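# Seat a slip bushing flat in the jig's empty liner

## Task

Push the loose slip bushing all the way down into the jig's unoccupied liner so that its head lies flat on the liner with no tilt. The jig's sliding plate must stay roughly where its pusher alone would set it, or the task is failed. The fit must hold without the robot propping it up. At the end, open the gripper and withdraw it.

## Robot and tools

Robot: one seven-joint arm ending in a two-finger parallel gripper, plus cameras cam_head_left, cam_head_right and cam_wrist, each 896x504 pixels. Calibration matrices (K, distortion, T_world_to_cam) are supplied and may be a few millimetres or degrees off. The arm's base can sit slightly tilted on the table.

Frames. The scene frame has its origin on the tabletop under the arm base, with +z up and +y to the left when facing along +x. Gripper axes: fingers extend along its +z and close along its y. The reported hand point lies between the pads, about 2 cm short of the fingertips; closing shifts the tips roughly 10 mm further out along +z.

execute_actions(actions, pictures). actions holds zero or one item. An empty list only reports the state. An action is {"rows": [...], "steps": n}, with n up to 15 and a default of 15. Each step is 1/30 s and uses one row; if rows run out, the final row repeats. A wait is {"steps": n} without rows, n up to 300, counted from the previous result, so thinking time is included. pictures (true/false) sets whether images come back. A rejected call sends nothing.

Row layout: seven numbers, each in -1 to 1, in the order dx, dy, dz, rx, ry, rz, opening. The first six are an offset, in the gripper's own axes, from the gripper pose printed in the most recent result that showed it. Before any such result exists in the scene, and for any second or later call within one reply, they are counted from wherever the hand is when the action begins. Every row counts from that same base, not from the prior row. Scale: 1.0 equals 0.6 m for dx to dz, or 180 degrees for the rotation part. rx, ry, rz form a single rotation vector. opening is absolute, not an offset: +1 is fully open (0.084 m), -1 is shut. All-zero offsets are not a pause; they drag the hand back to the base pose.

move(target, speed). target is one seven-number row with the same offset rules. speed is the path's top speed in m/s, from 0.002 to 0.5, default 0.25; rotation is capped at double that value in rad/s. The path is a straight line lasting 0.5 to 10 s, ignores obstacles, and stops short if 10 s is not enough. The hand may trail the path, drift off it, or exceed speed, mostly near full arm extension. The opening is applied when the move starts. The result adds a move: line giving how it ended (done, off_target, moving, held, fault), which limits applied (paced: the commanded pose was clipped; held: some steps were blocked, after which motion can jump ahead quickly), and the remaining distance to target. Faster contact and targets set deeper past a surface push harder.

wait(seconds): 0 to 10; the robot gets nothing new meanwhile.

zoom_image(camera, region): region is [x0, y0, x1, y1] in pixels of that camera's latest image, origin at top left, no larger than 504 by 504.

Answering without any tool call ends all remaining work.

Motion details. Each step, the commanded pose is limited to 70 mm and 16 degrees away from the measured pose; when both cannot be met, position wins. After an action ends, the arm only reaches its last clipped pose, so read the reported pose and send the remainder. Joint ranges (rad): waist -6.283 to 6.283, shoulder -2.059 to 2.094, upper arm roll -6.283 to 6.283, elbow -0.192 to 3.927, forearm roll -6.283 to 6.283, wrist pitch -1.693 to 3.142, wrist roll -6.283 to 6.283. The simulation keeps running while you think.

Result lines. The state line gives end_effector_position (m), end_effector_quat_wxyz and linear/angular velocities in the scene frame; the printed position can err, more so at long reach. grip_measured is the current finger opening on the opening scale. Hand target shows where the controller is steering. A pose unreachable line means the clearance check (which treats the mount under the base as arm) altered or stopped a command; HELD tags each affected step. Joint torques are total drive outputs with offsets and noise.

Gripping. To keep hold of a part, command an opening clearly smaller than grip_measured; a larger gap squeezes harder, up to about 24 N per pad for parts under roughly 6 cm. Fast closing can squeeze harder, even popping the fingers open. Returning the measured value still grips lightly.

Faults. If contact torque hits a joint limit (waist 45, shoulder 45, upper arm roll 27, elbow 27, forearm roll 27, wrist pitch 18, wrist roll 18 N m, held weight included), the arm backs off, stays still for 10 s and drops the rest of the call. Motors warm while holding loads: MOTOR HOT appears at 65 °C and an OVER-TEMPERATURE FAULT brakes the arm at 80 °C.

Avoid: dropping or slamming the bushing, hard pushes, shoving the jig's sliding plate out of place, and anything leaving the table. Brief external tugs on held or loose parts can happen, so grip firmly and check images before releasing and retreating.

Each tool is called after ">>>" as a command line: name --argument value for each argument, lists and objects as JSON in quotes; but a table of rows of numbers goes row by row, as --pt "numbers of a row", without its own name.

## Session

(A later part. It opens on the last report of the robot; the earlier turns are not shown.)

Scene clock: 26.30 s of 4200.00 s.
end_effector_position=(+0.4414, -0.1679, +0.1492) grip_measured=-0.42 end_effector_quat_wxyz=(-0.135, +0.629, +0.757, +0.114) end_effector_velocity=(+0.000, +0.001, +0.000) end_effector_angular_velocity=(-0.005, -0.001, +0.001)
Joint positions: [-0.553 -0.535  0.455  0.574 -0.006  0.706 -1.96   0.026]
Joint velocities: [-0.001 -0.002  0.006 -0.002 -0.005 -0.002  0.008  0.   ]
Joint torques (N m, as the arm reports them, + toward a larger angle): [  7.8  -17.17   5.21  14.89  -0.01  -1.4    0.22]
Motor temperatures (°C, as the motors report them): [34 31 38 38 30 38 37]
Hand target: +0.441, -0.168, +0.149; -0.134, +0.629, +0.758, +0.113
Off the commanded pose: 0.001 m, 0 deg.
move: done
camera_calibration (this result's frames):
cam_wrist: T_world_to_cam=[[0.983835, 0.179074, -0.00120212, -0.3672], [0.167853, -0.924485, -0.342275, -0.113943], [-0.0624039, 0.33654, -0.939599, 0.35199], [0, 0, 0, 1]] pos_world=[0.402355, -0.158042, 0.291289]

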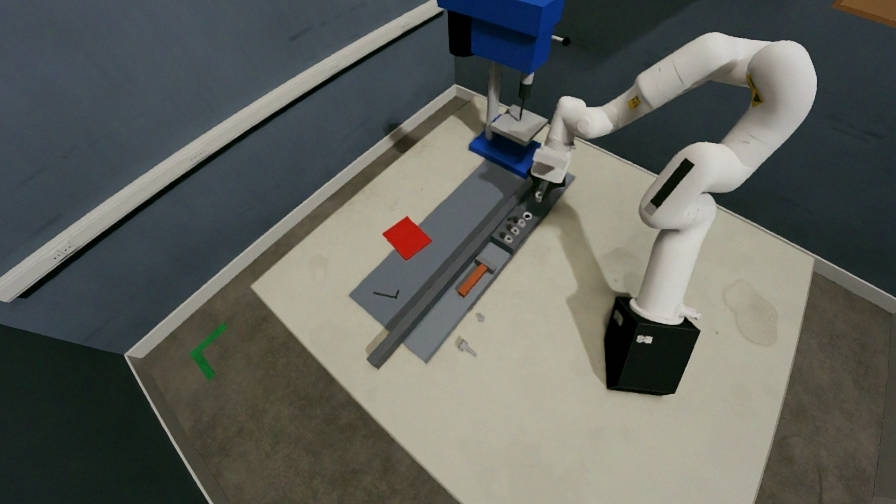

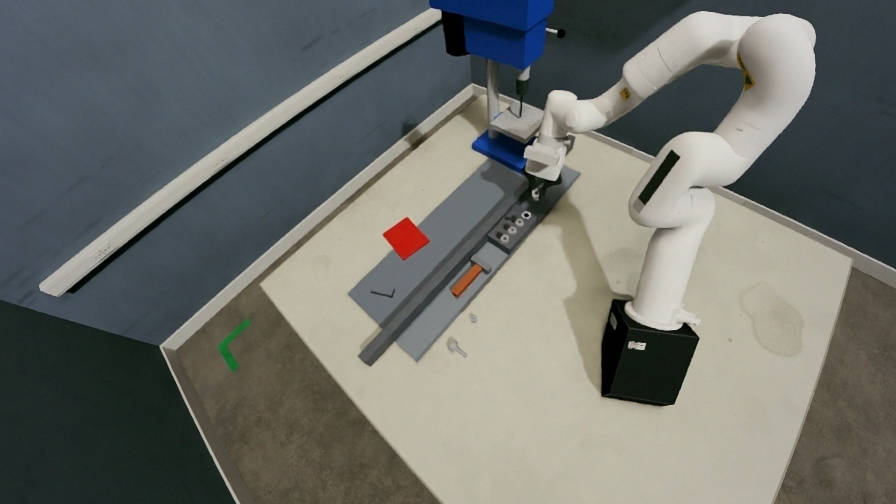

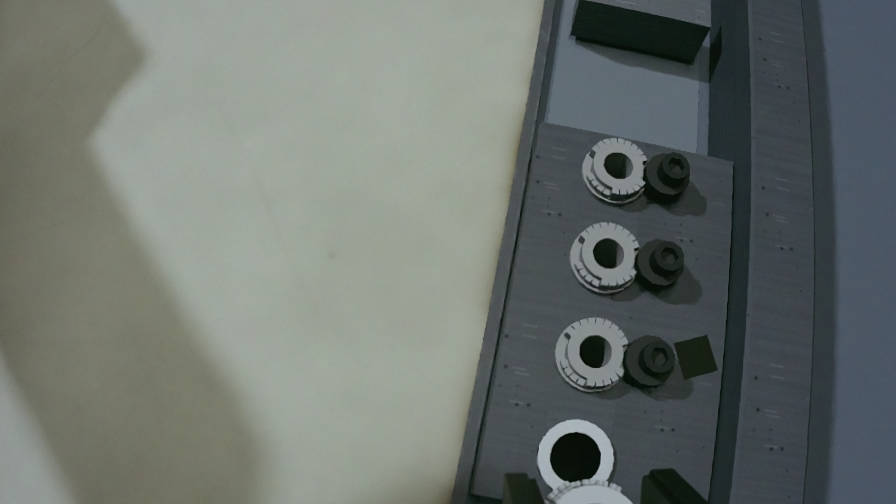

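>>> move --target '[0.0045,0.014,0.0885,0,0.139,0,-0.8]' --speed 0.15

>>> zoom_image --camera "cam_head_left" --region '[500, 170, 570, 240]'

>>> zoom_image --camera "cam_head_right" --region '[500, 170, 570, 240]'

Scene clock: 29.77 s of 4200.00 s.
end_effector_position=(+0.4463, -0.1457, +0.1009) grip_measured=-0.42 end_effector_quat_wxyz=(-0.295, +0.589, +0.711, +0.247) end_effector_velocity=(+0.001, +0.000, +0.000) end_effector_angular_velocity=(+0.005, -0.002, +0.002)
Joint positions: [-0.478 -0.207  0.21   0.761  0.319  0.841 -2.37   0.026]
Joint velocities: [ 0.001  0.003 -0.     0.003  0.003  0.003 -0.005  0.   ]
Joint torques (N m, as the arm reports them, + toward a larger angle): [  8.06 -23.09   6.85  10.93   0.3   -0.21   0.13]
Motor temperatures (°C, as the motors report them): [34 31 38 38 30 38 37]
Hand target: +0.446, -0.146, +0.101; -0.296, +0.589, +0.710, +0.247
Off the commanded pose: 0.001 m, 0 deg.
move: done
camera_calibration (this result's frames):
cam_wrist: T_world_to_cam=[[0.983328, 0.181821, -0.00262688, -0.375312], [0.126701, -0.695449, -0.707317, -0.0222116], [-0.130432, 0.695192, -0.706891, 0.358517], [0, 0, 0, 1]] pos_world=[0.418631, -0.196446, 0.236736]

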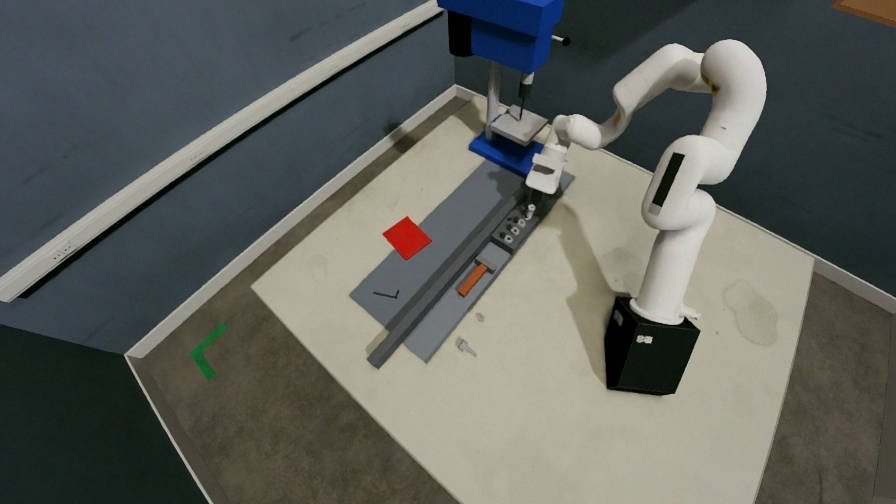

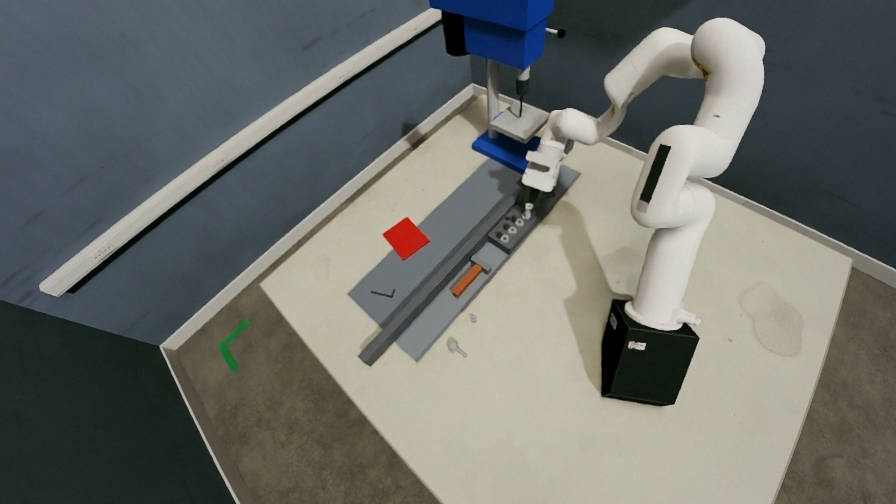

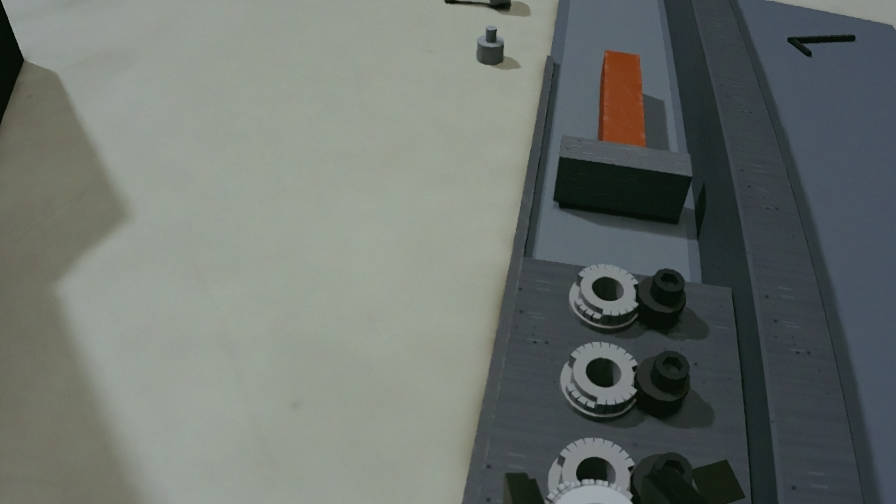

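Region (500, 170, 570, 240) of cam_head_left's 896x504 image, scaled by 7.200, with more detail than that image has.

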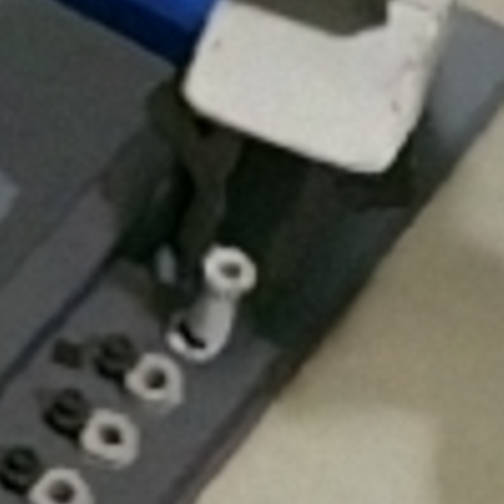

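Region (500, 170, 570, 240) of cam_head_right's 896x504 image, scaled by 7.200, with more detail than that image has.

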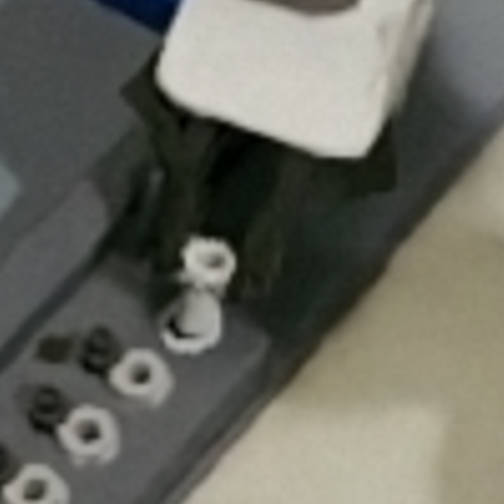

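>>> move --target '[-0.001,0.0083,-0.001,0,0,0,-0.8]' --speed 0.05

>>> zoom_image --camera "cam_head_left" --region '[510, 190, 550, 230]'

>>> zoom_image --camera "cam_head_right" --region '[510, 190, 550, 230]'

Scene clock: 32.33 s of 4200.00 s.
end_effector_position=(+0.4513, -0.1456, +0.1009) grip_measured=-0.42 end_effector_quat_wxyz=(-0.295, +0.589, +0.711, +0.247) end_effector_velocity=(-0.000, +0.001, -0.001) end_effector_angular_velocity=(+0.001, +0.002, +0.001)
Joint positions: [-0.477 -0.195  0.214  0.777  0.314  0.843 -2.362  0.026]
Joint velocities: [ 0.     0.002  0.     0.    -0.001 -0.     0.001 -0.   ]
Joint torques (N m, as the arm reports them, + toward a larger angle): [  8.64 -23.42   6.97  11.06   0.36  -0.23   0.29]
Motor temperatures (°C, as the motors report them): [34 31 38 38 30 38 37]
Hand target: +0.451, -0.146, +0.101; -0.295, +0.589, +0.711, +0.247
Off the commanded pose: 0.000 m, 0 deg.
move: done
camera_calibration (this result's frames):
cam_wrist: T_world_to_cam=[[0.983326, 0.181834, -0.00266231, -0.380246], [0.126683, -0.695436, -0.707333, -0.0227551], [-0.130468, 0.695201, -0.706876, 0.359129], [0, 0, 0, 1]] pos_world=[0.423643, -0.19635, 0.236752]

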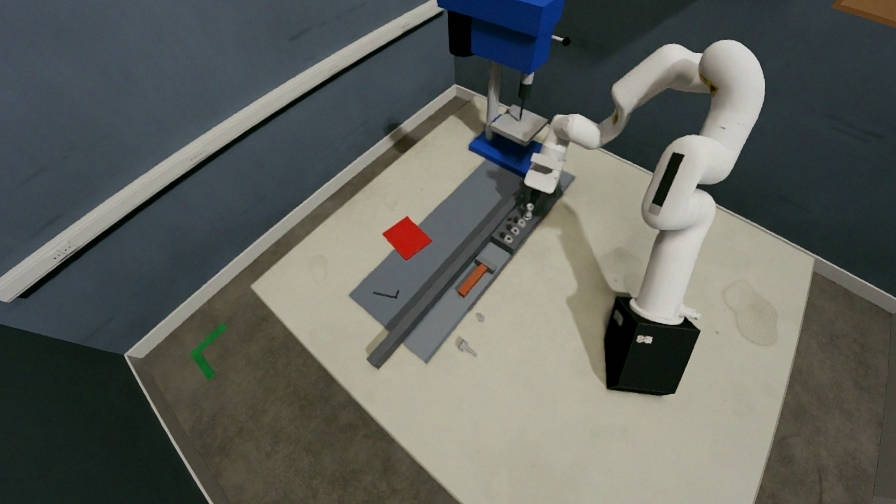

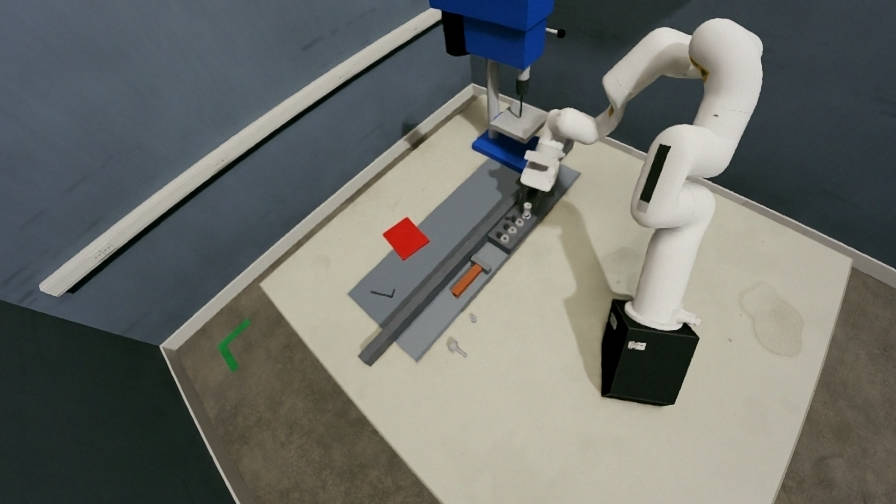

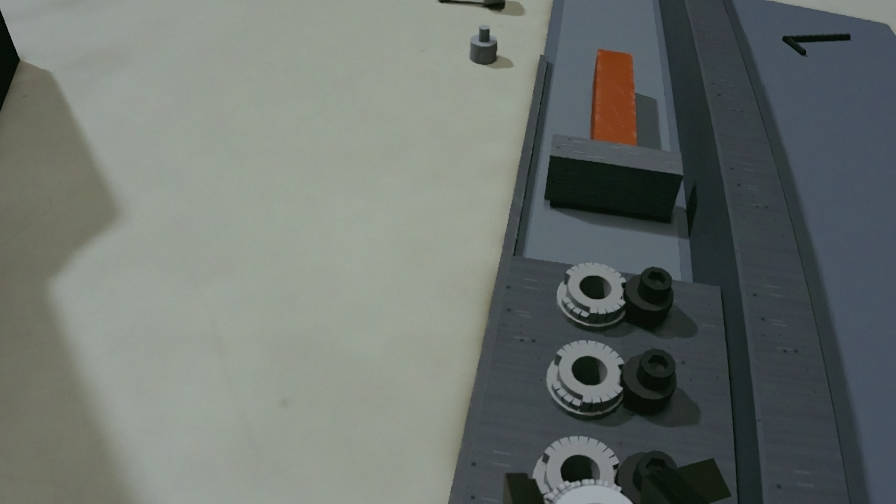

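Region (510, 190, 550, 230) of cam_head_left's 896x504 image, scaled by 12.600, with more detail than that image has.

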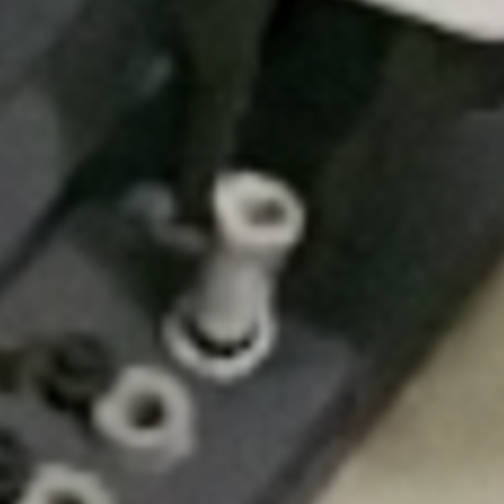

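Region (510, 190, 550, 230) of cam_head_right's 896x504 image, scaled by 12.600, with more detail than that image has.

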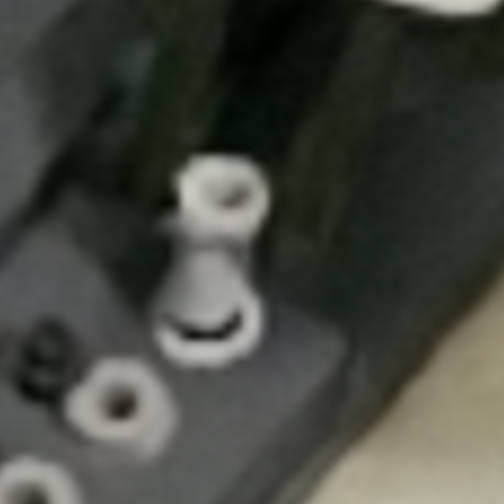

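>>> move --target '[-0.0165,0,0.0165,0,0,0,-0.8]' --speed 0.015

>>> zoom_image --camera "cam_head_left" --region '[510, 190, 550, 230]'

>>> zoom_image --camera "cam_head_right" --region '[510, 190, 550, 230]'

Scene clock: 34.00 s of 4200.00 s.
end_effector_position=(+0.4518, -0.1452, +0.0877) grip_measured=-0.42 end_effector_quat_wxyz=(-0.295, +0.588, +0.711, +0.247) end_effector_velocity=(+0.001, -0.002, -0.001) end_effector_angular_velocity=(-0.003, -0.002, -0.003)
Joint positions: [-0.483 -0.156  0.21   0.785  0.313  0.816 -2.378  0.026]
Joint velocities: [-0.003 -0.001  0.001  0.     0.    -0.004 -0.002  0.   ]
Joint torques (N m, as the arm reports them, + toward a larger angle): [  7.26 -20.87   5.83   9.76  -0.37  -1.34   0.08]
Motor temperatures (°C, as the motors report them): [34 31 38 38 30 38 37]
Hand target: +0.451, -0.146, +0.087; -0.295, +0.589, +0.711, +0.247
Off the commanded pose: 0.001 m, 0 deg.
move: done
camera_calibration (this result's frames):
cam_wrist: T_world_to_cam=[[0.983142, 0.182839, -0.00152665, -0.380669], [0.128137, -0.694912, -0.707586, -0.0323753], [-0.130435, 0.695462, -0.706625, 0.349555], [0, 0, 0, 1]] pos_world=[0.423995, -0.195999, 0.223515]

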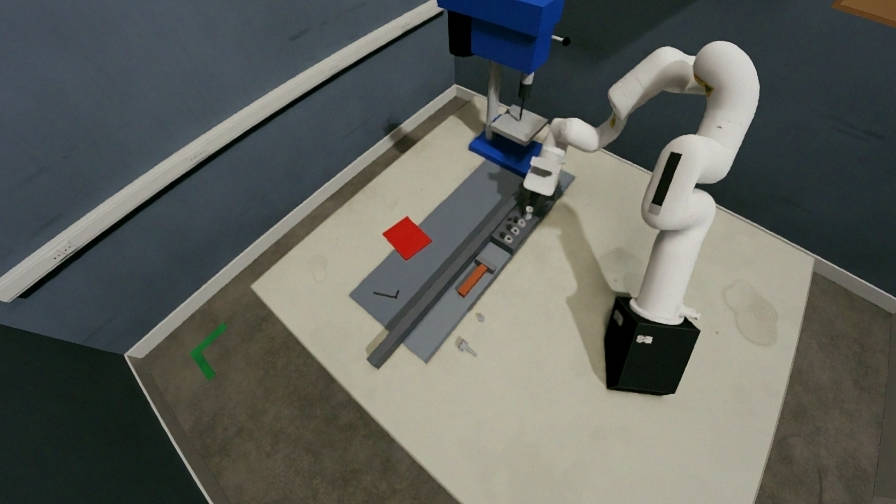

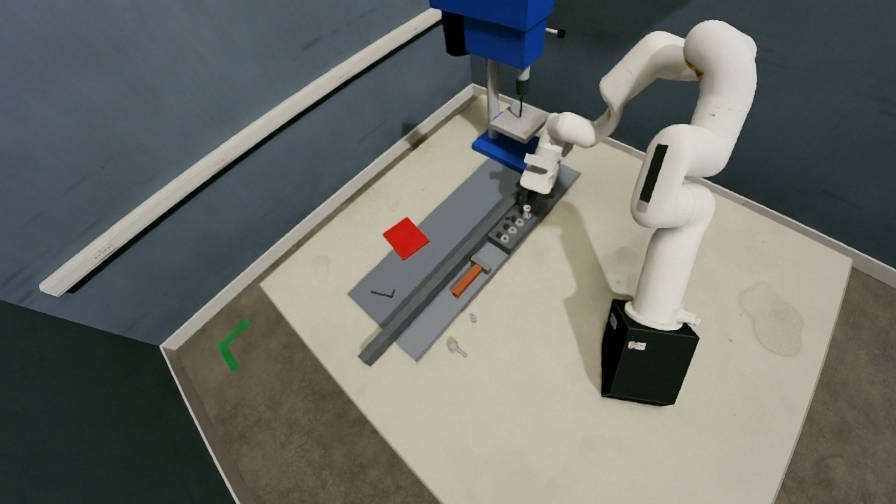

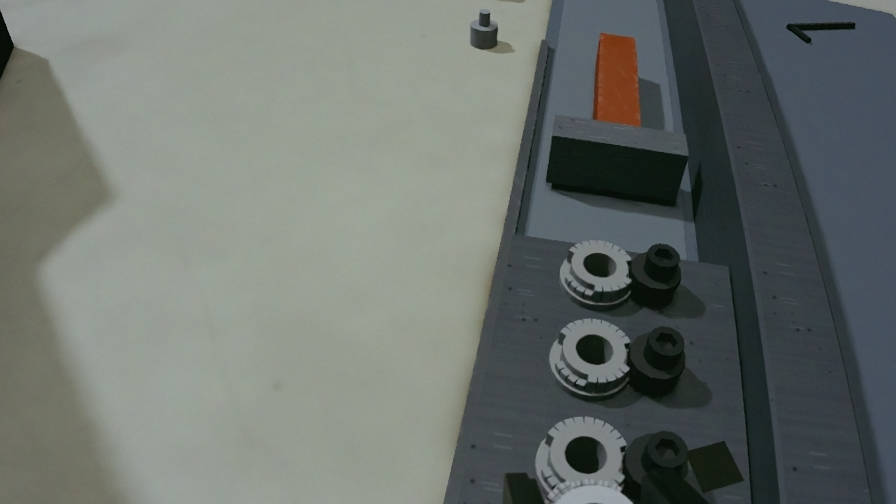

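Region (510, 190, 550, 230) of cam_head_left's 896x504 image, scaled by 12.600, with more detail than that image has.

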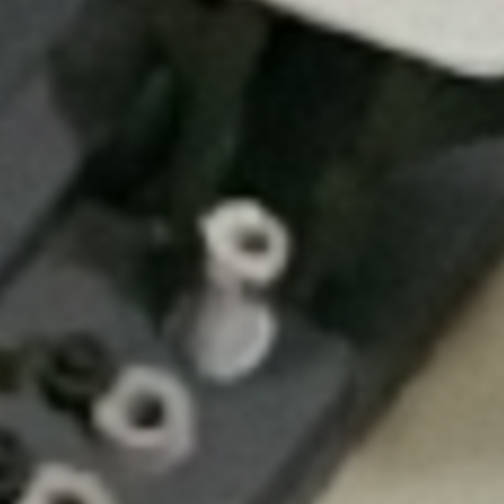

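Region (510, 190, 550, 230) of cam_head_right's 896x504 image, scaled by 12.600, with more detail than that image has.

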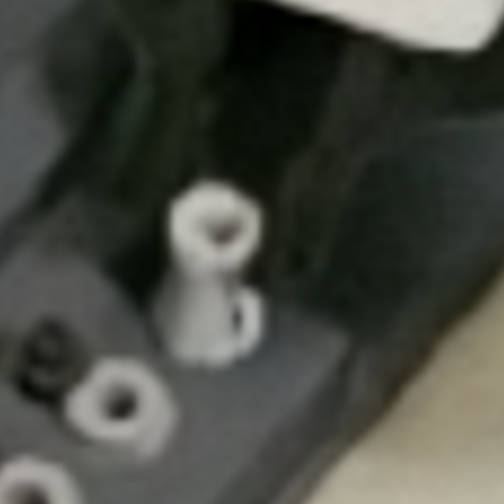

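>>> move --target '[-0.006,0,0.006,0,0,0,-0.8]' --speed 0.01

>>> zoom_image --camera "cam_head_left" --region '[510, 190, 550, 230]'

>>> zoom_image --camera "cam_head_right" --region '[510, 190, 550, 230]'

Scene clock: 35.43 s of 4200.00 s.
end_effector_position=(+0.4520, -0.1452, +0.0828) grip_measured=-0.42 end_effector_quat_wxyz=(-0.295, +0.588, +0.711, +0.247) end_effector_velocity=(-0.001, -0.000, -0.001) end_effector_angular_velocity=(+0.000, +0.001, +0.000)
Joint positions: [-0.485 -0.142  0.209  0.789  0.312  0.805 -2.384  0.026]
Joint velocities: [-0.001  0.001 -0.    -0.    -0.     0.    -0.001  0.   ]
Joint torques (N m, as the arm reports them, + toward a larger angle): [  4.77 -16.84   3.92   6.43  -1.48  -1.64   0.26]
Motor temperatures (°C, as the motors report them): [34 31 38 38 30 38 37]
Hand target: +0.452, -0.145, +0.083; -0.295, +0.588, +0.711, +0.247
Off the commanded pose: 0.000 m, 0 deg.
move: done
camera_calibration (this result's frames):
cam_wrist: T_world_to_cam=[[0.983156, 0.182765, -0.00110764, -0.380946], [0.128408, -0.69504, -0.707411, -0.0360768], [-0.13006, 0.695353, -0.706802, 0.345924], [0, 0, 0, 1]] pos_world=[0.424153, -0.195991, 0.218557]

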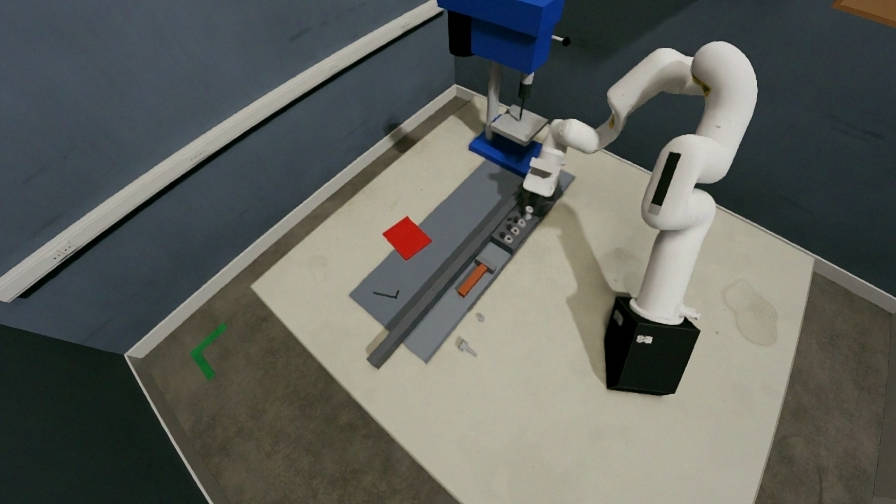

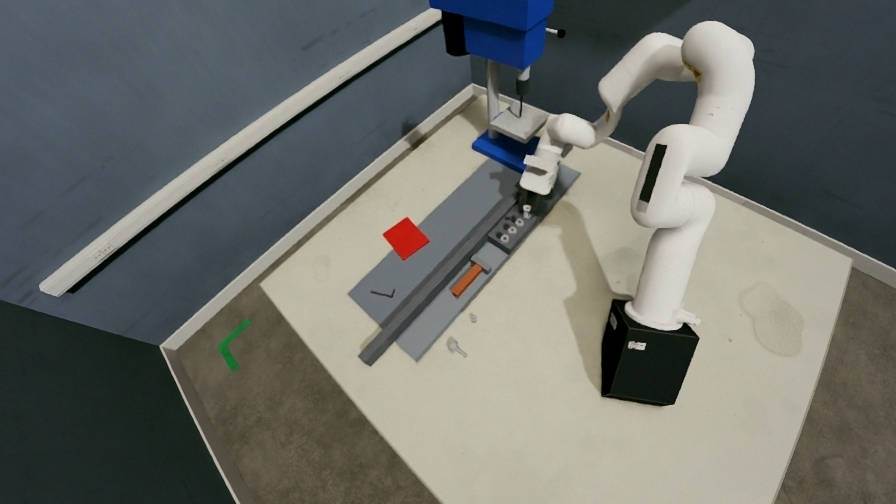

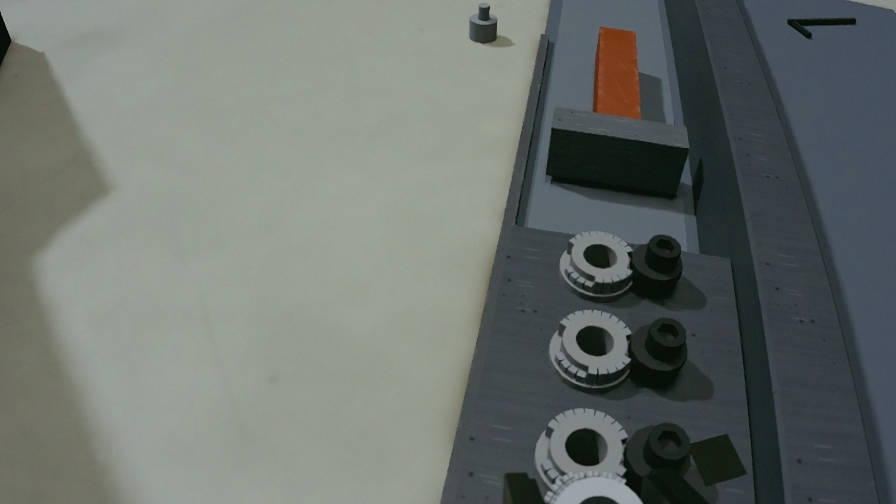

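Region (510, 190, 550, 230) of cam_head_left's 896x504 image, scaled by 12.600, with more detail than that image has.

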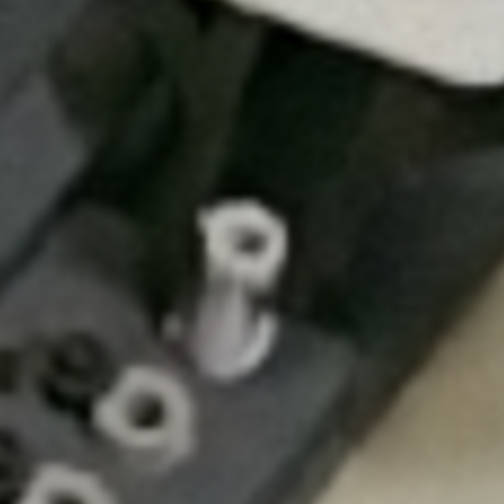

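Region (510, 190, 550, 230) of cam_head_right's 896x504 image, scaled by 12.600, with more detail than that image has.

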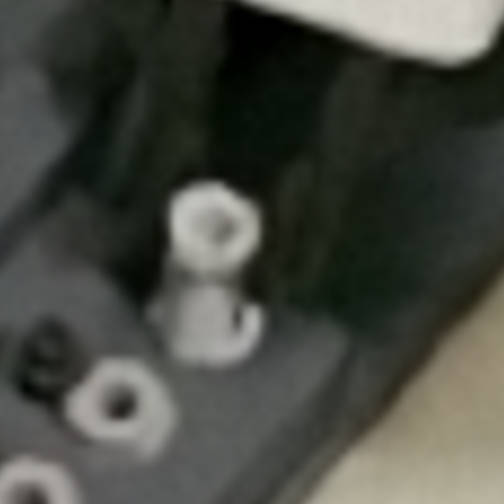

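>>> move --target '[0.007,0,-0.007,0,0,0,-0.8]' --speed 0.03

>>> move --target '[-0.0062,0,-0.0056,0,0,0,-0.8]' --speed 0.03

>>> zoom_image --camera "cam_head_left" --region '[510, 190, 550, 230]'

>>> zoom_image --camera "cam_head_right" --region '[510, 190, 550, 230]'

Scene clock: 38.00 s of 4200.00 s.
end_effector_position=(+0.4516, -0.1452, +0.0884) grip_measured=-0.42 end_effector_quat_wxyz=(-0.295, +0.588, +0.711, +0.247) end_effector_velocity=(+0.001, +0.000, +0.002) end_effector_angular_velocity=(+0.000, -0.003, +0.001)
Joint positions: [-0.481 -0.158  0.209  0.785  0.313  0.817 -2.377  0.026]
Joint velocities: [ 0.002 -0.003  0.001  0.001  0.001  0.001  0.    -0.   ]
Joint torques (N m, as the arm reports them, + toward a larger angle): [  8.4  -23.87   6.88  10.57   0.22  -0.2    0.17]
Motor temperatures (°C, as the motors report them): [34 31 38 38 30 38 37]
Hand target: +0.452, -0.145, +0.089; -0.295, +0.588, +0.711, +0.247
Off the commanded pose: 0.000 m, 0 deg.
move: done
camera_calibration (this result's frames):
cam_wrist: T_world_to_cam=[[0.983172, 0.18267, -0.00189518, -0.380537], [0.127757, -0.694959, -0.707609, -0.0317415], [-0.130576, 0.695459, -0.706602, 0.350134], [0, 0, 0, 1]] pos_world=[0.423908, -0.19605, 0.224224]

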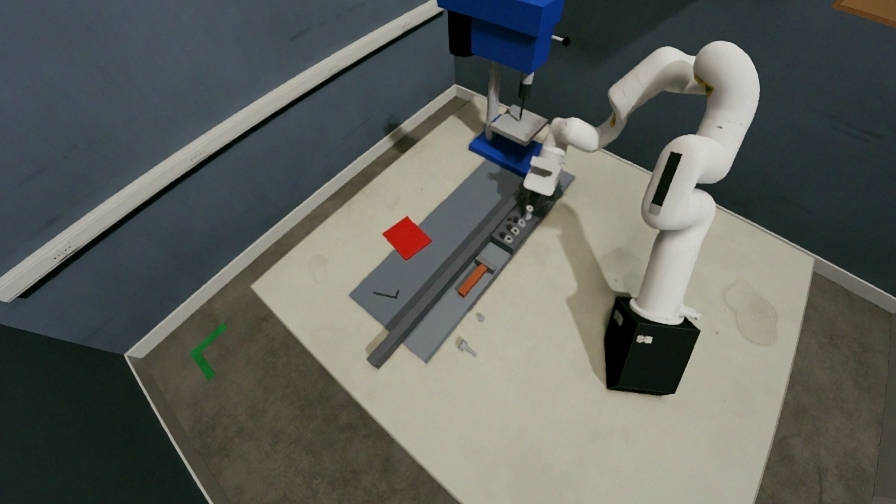

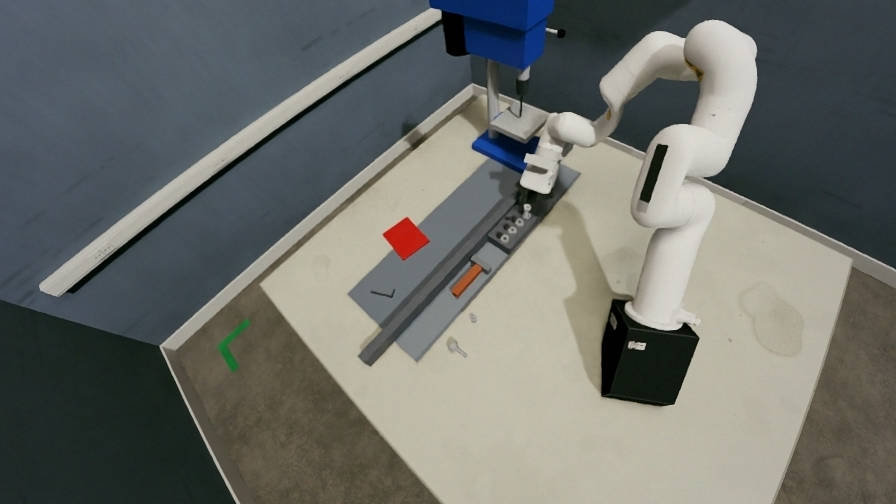

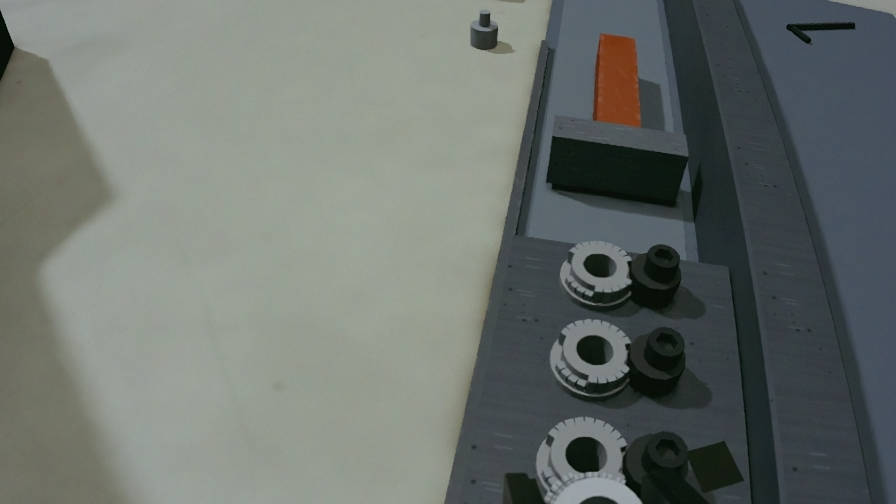

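Scene clock: 38.70 s of 4200.00 s.
end_effector_position=(+0.4526, -0.1501, +0.0881) grip_measured=-0.42 end_effector_quat_wxyz=(-0.295, +0.588, +0.711, +0.247) end_effector_velocity=(-0.000, +0.001, -0.000) end_effector_angular_velocity=(+0.002, +0.001, +0.003)
Joint positions: [-0.485 -0.157  0.203  0.795  0.31   0.828 -2.382  0.026]
Joint velocities: [ 0.     0.002  0.001  0.001 -0.     0.002 -0.    -0.   ]
Joint torques (N m, as the arm reports them, + toward a larger angle): [  8.52 -23.9    6.89  10.69   0.27  -0.15   0.2 ]
Motor temperatures (°C, as the motors report them): [34 31 38 38 30 38 37]
Hand target: +0.453, -0.150, +0.088; -0.295, +0.588, +0.711, +0.247
Off the commanded pose: 0.000 m, 0 deg.
move: done
camera_calibration (this result's frames):
cam_wrist: T_world_to_cam=[[0.983175, 0.182657, -0.0018762, -0.380573], [0.12776, -0.694951, -0.707616, -0.0354439], [-0.130555, 0.69547, -0.706595, 0.353451], [0, 0, 0, 1]] pos_world=[0.424843, -0.200932, 0.223952]

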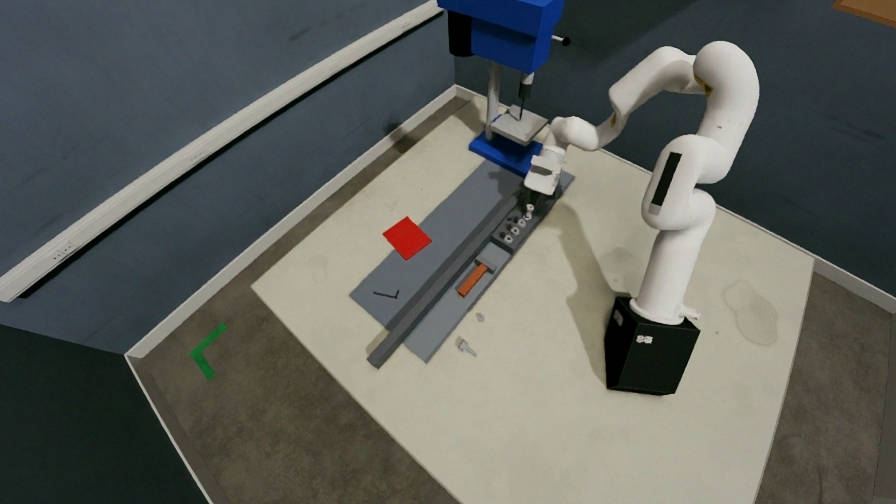

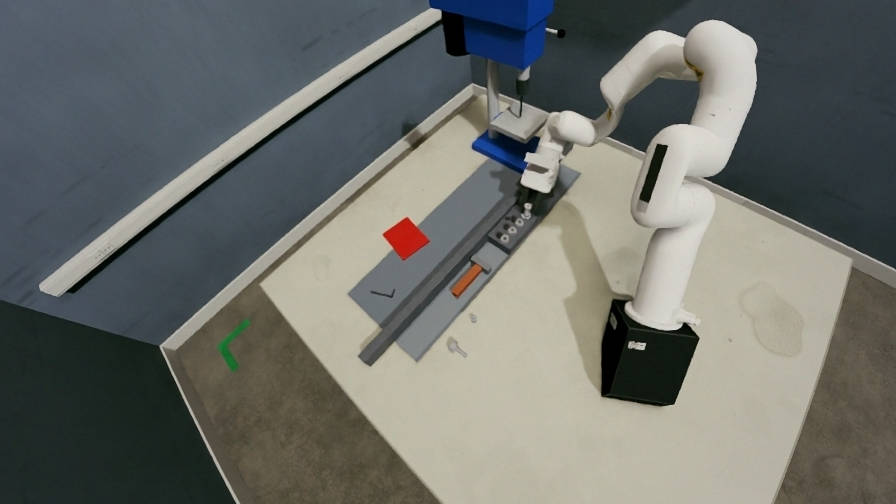

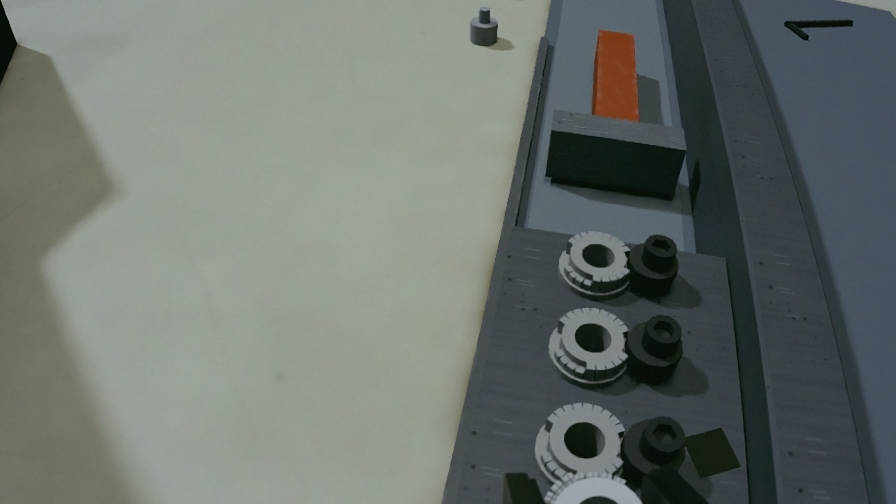

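Region (510, 190, 550, 230) of cam_head_left's 896x504 image, scaled by 12.600, with more detail than that image has.

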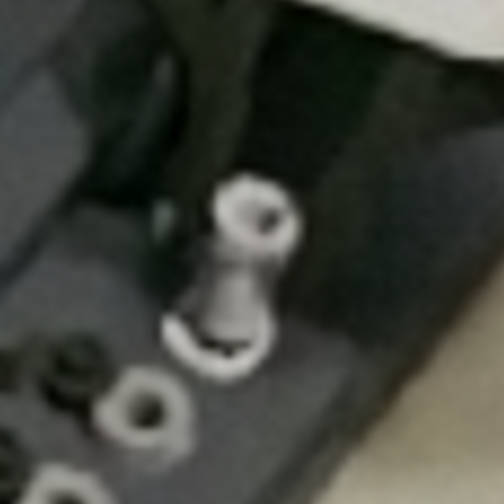

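Region (510, 190, 550, 230) of cam_head_right's 896x504 image, scaled by 12.600, with more detail than that image has.

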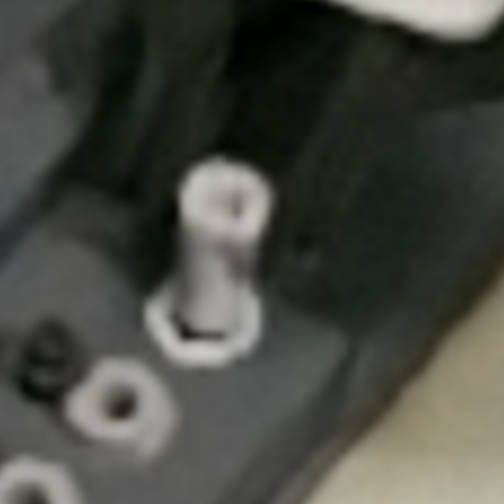

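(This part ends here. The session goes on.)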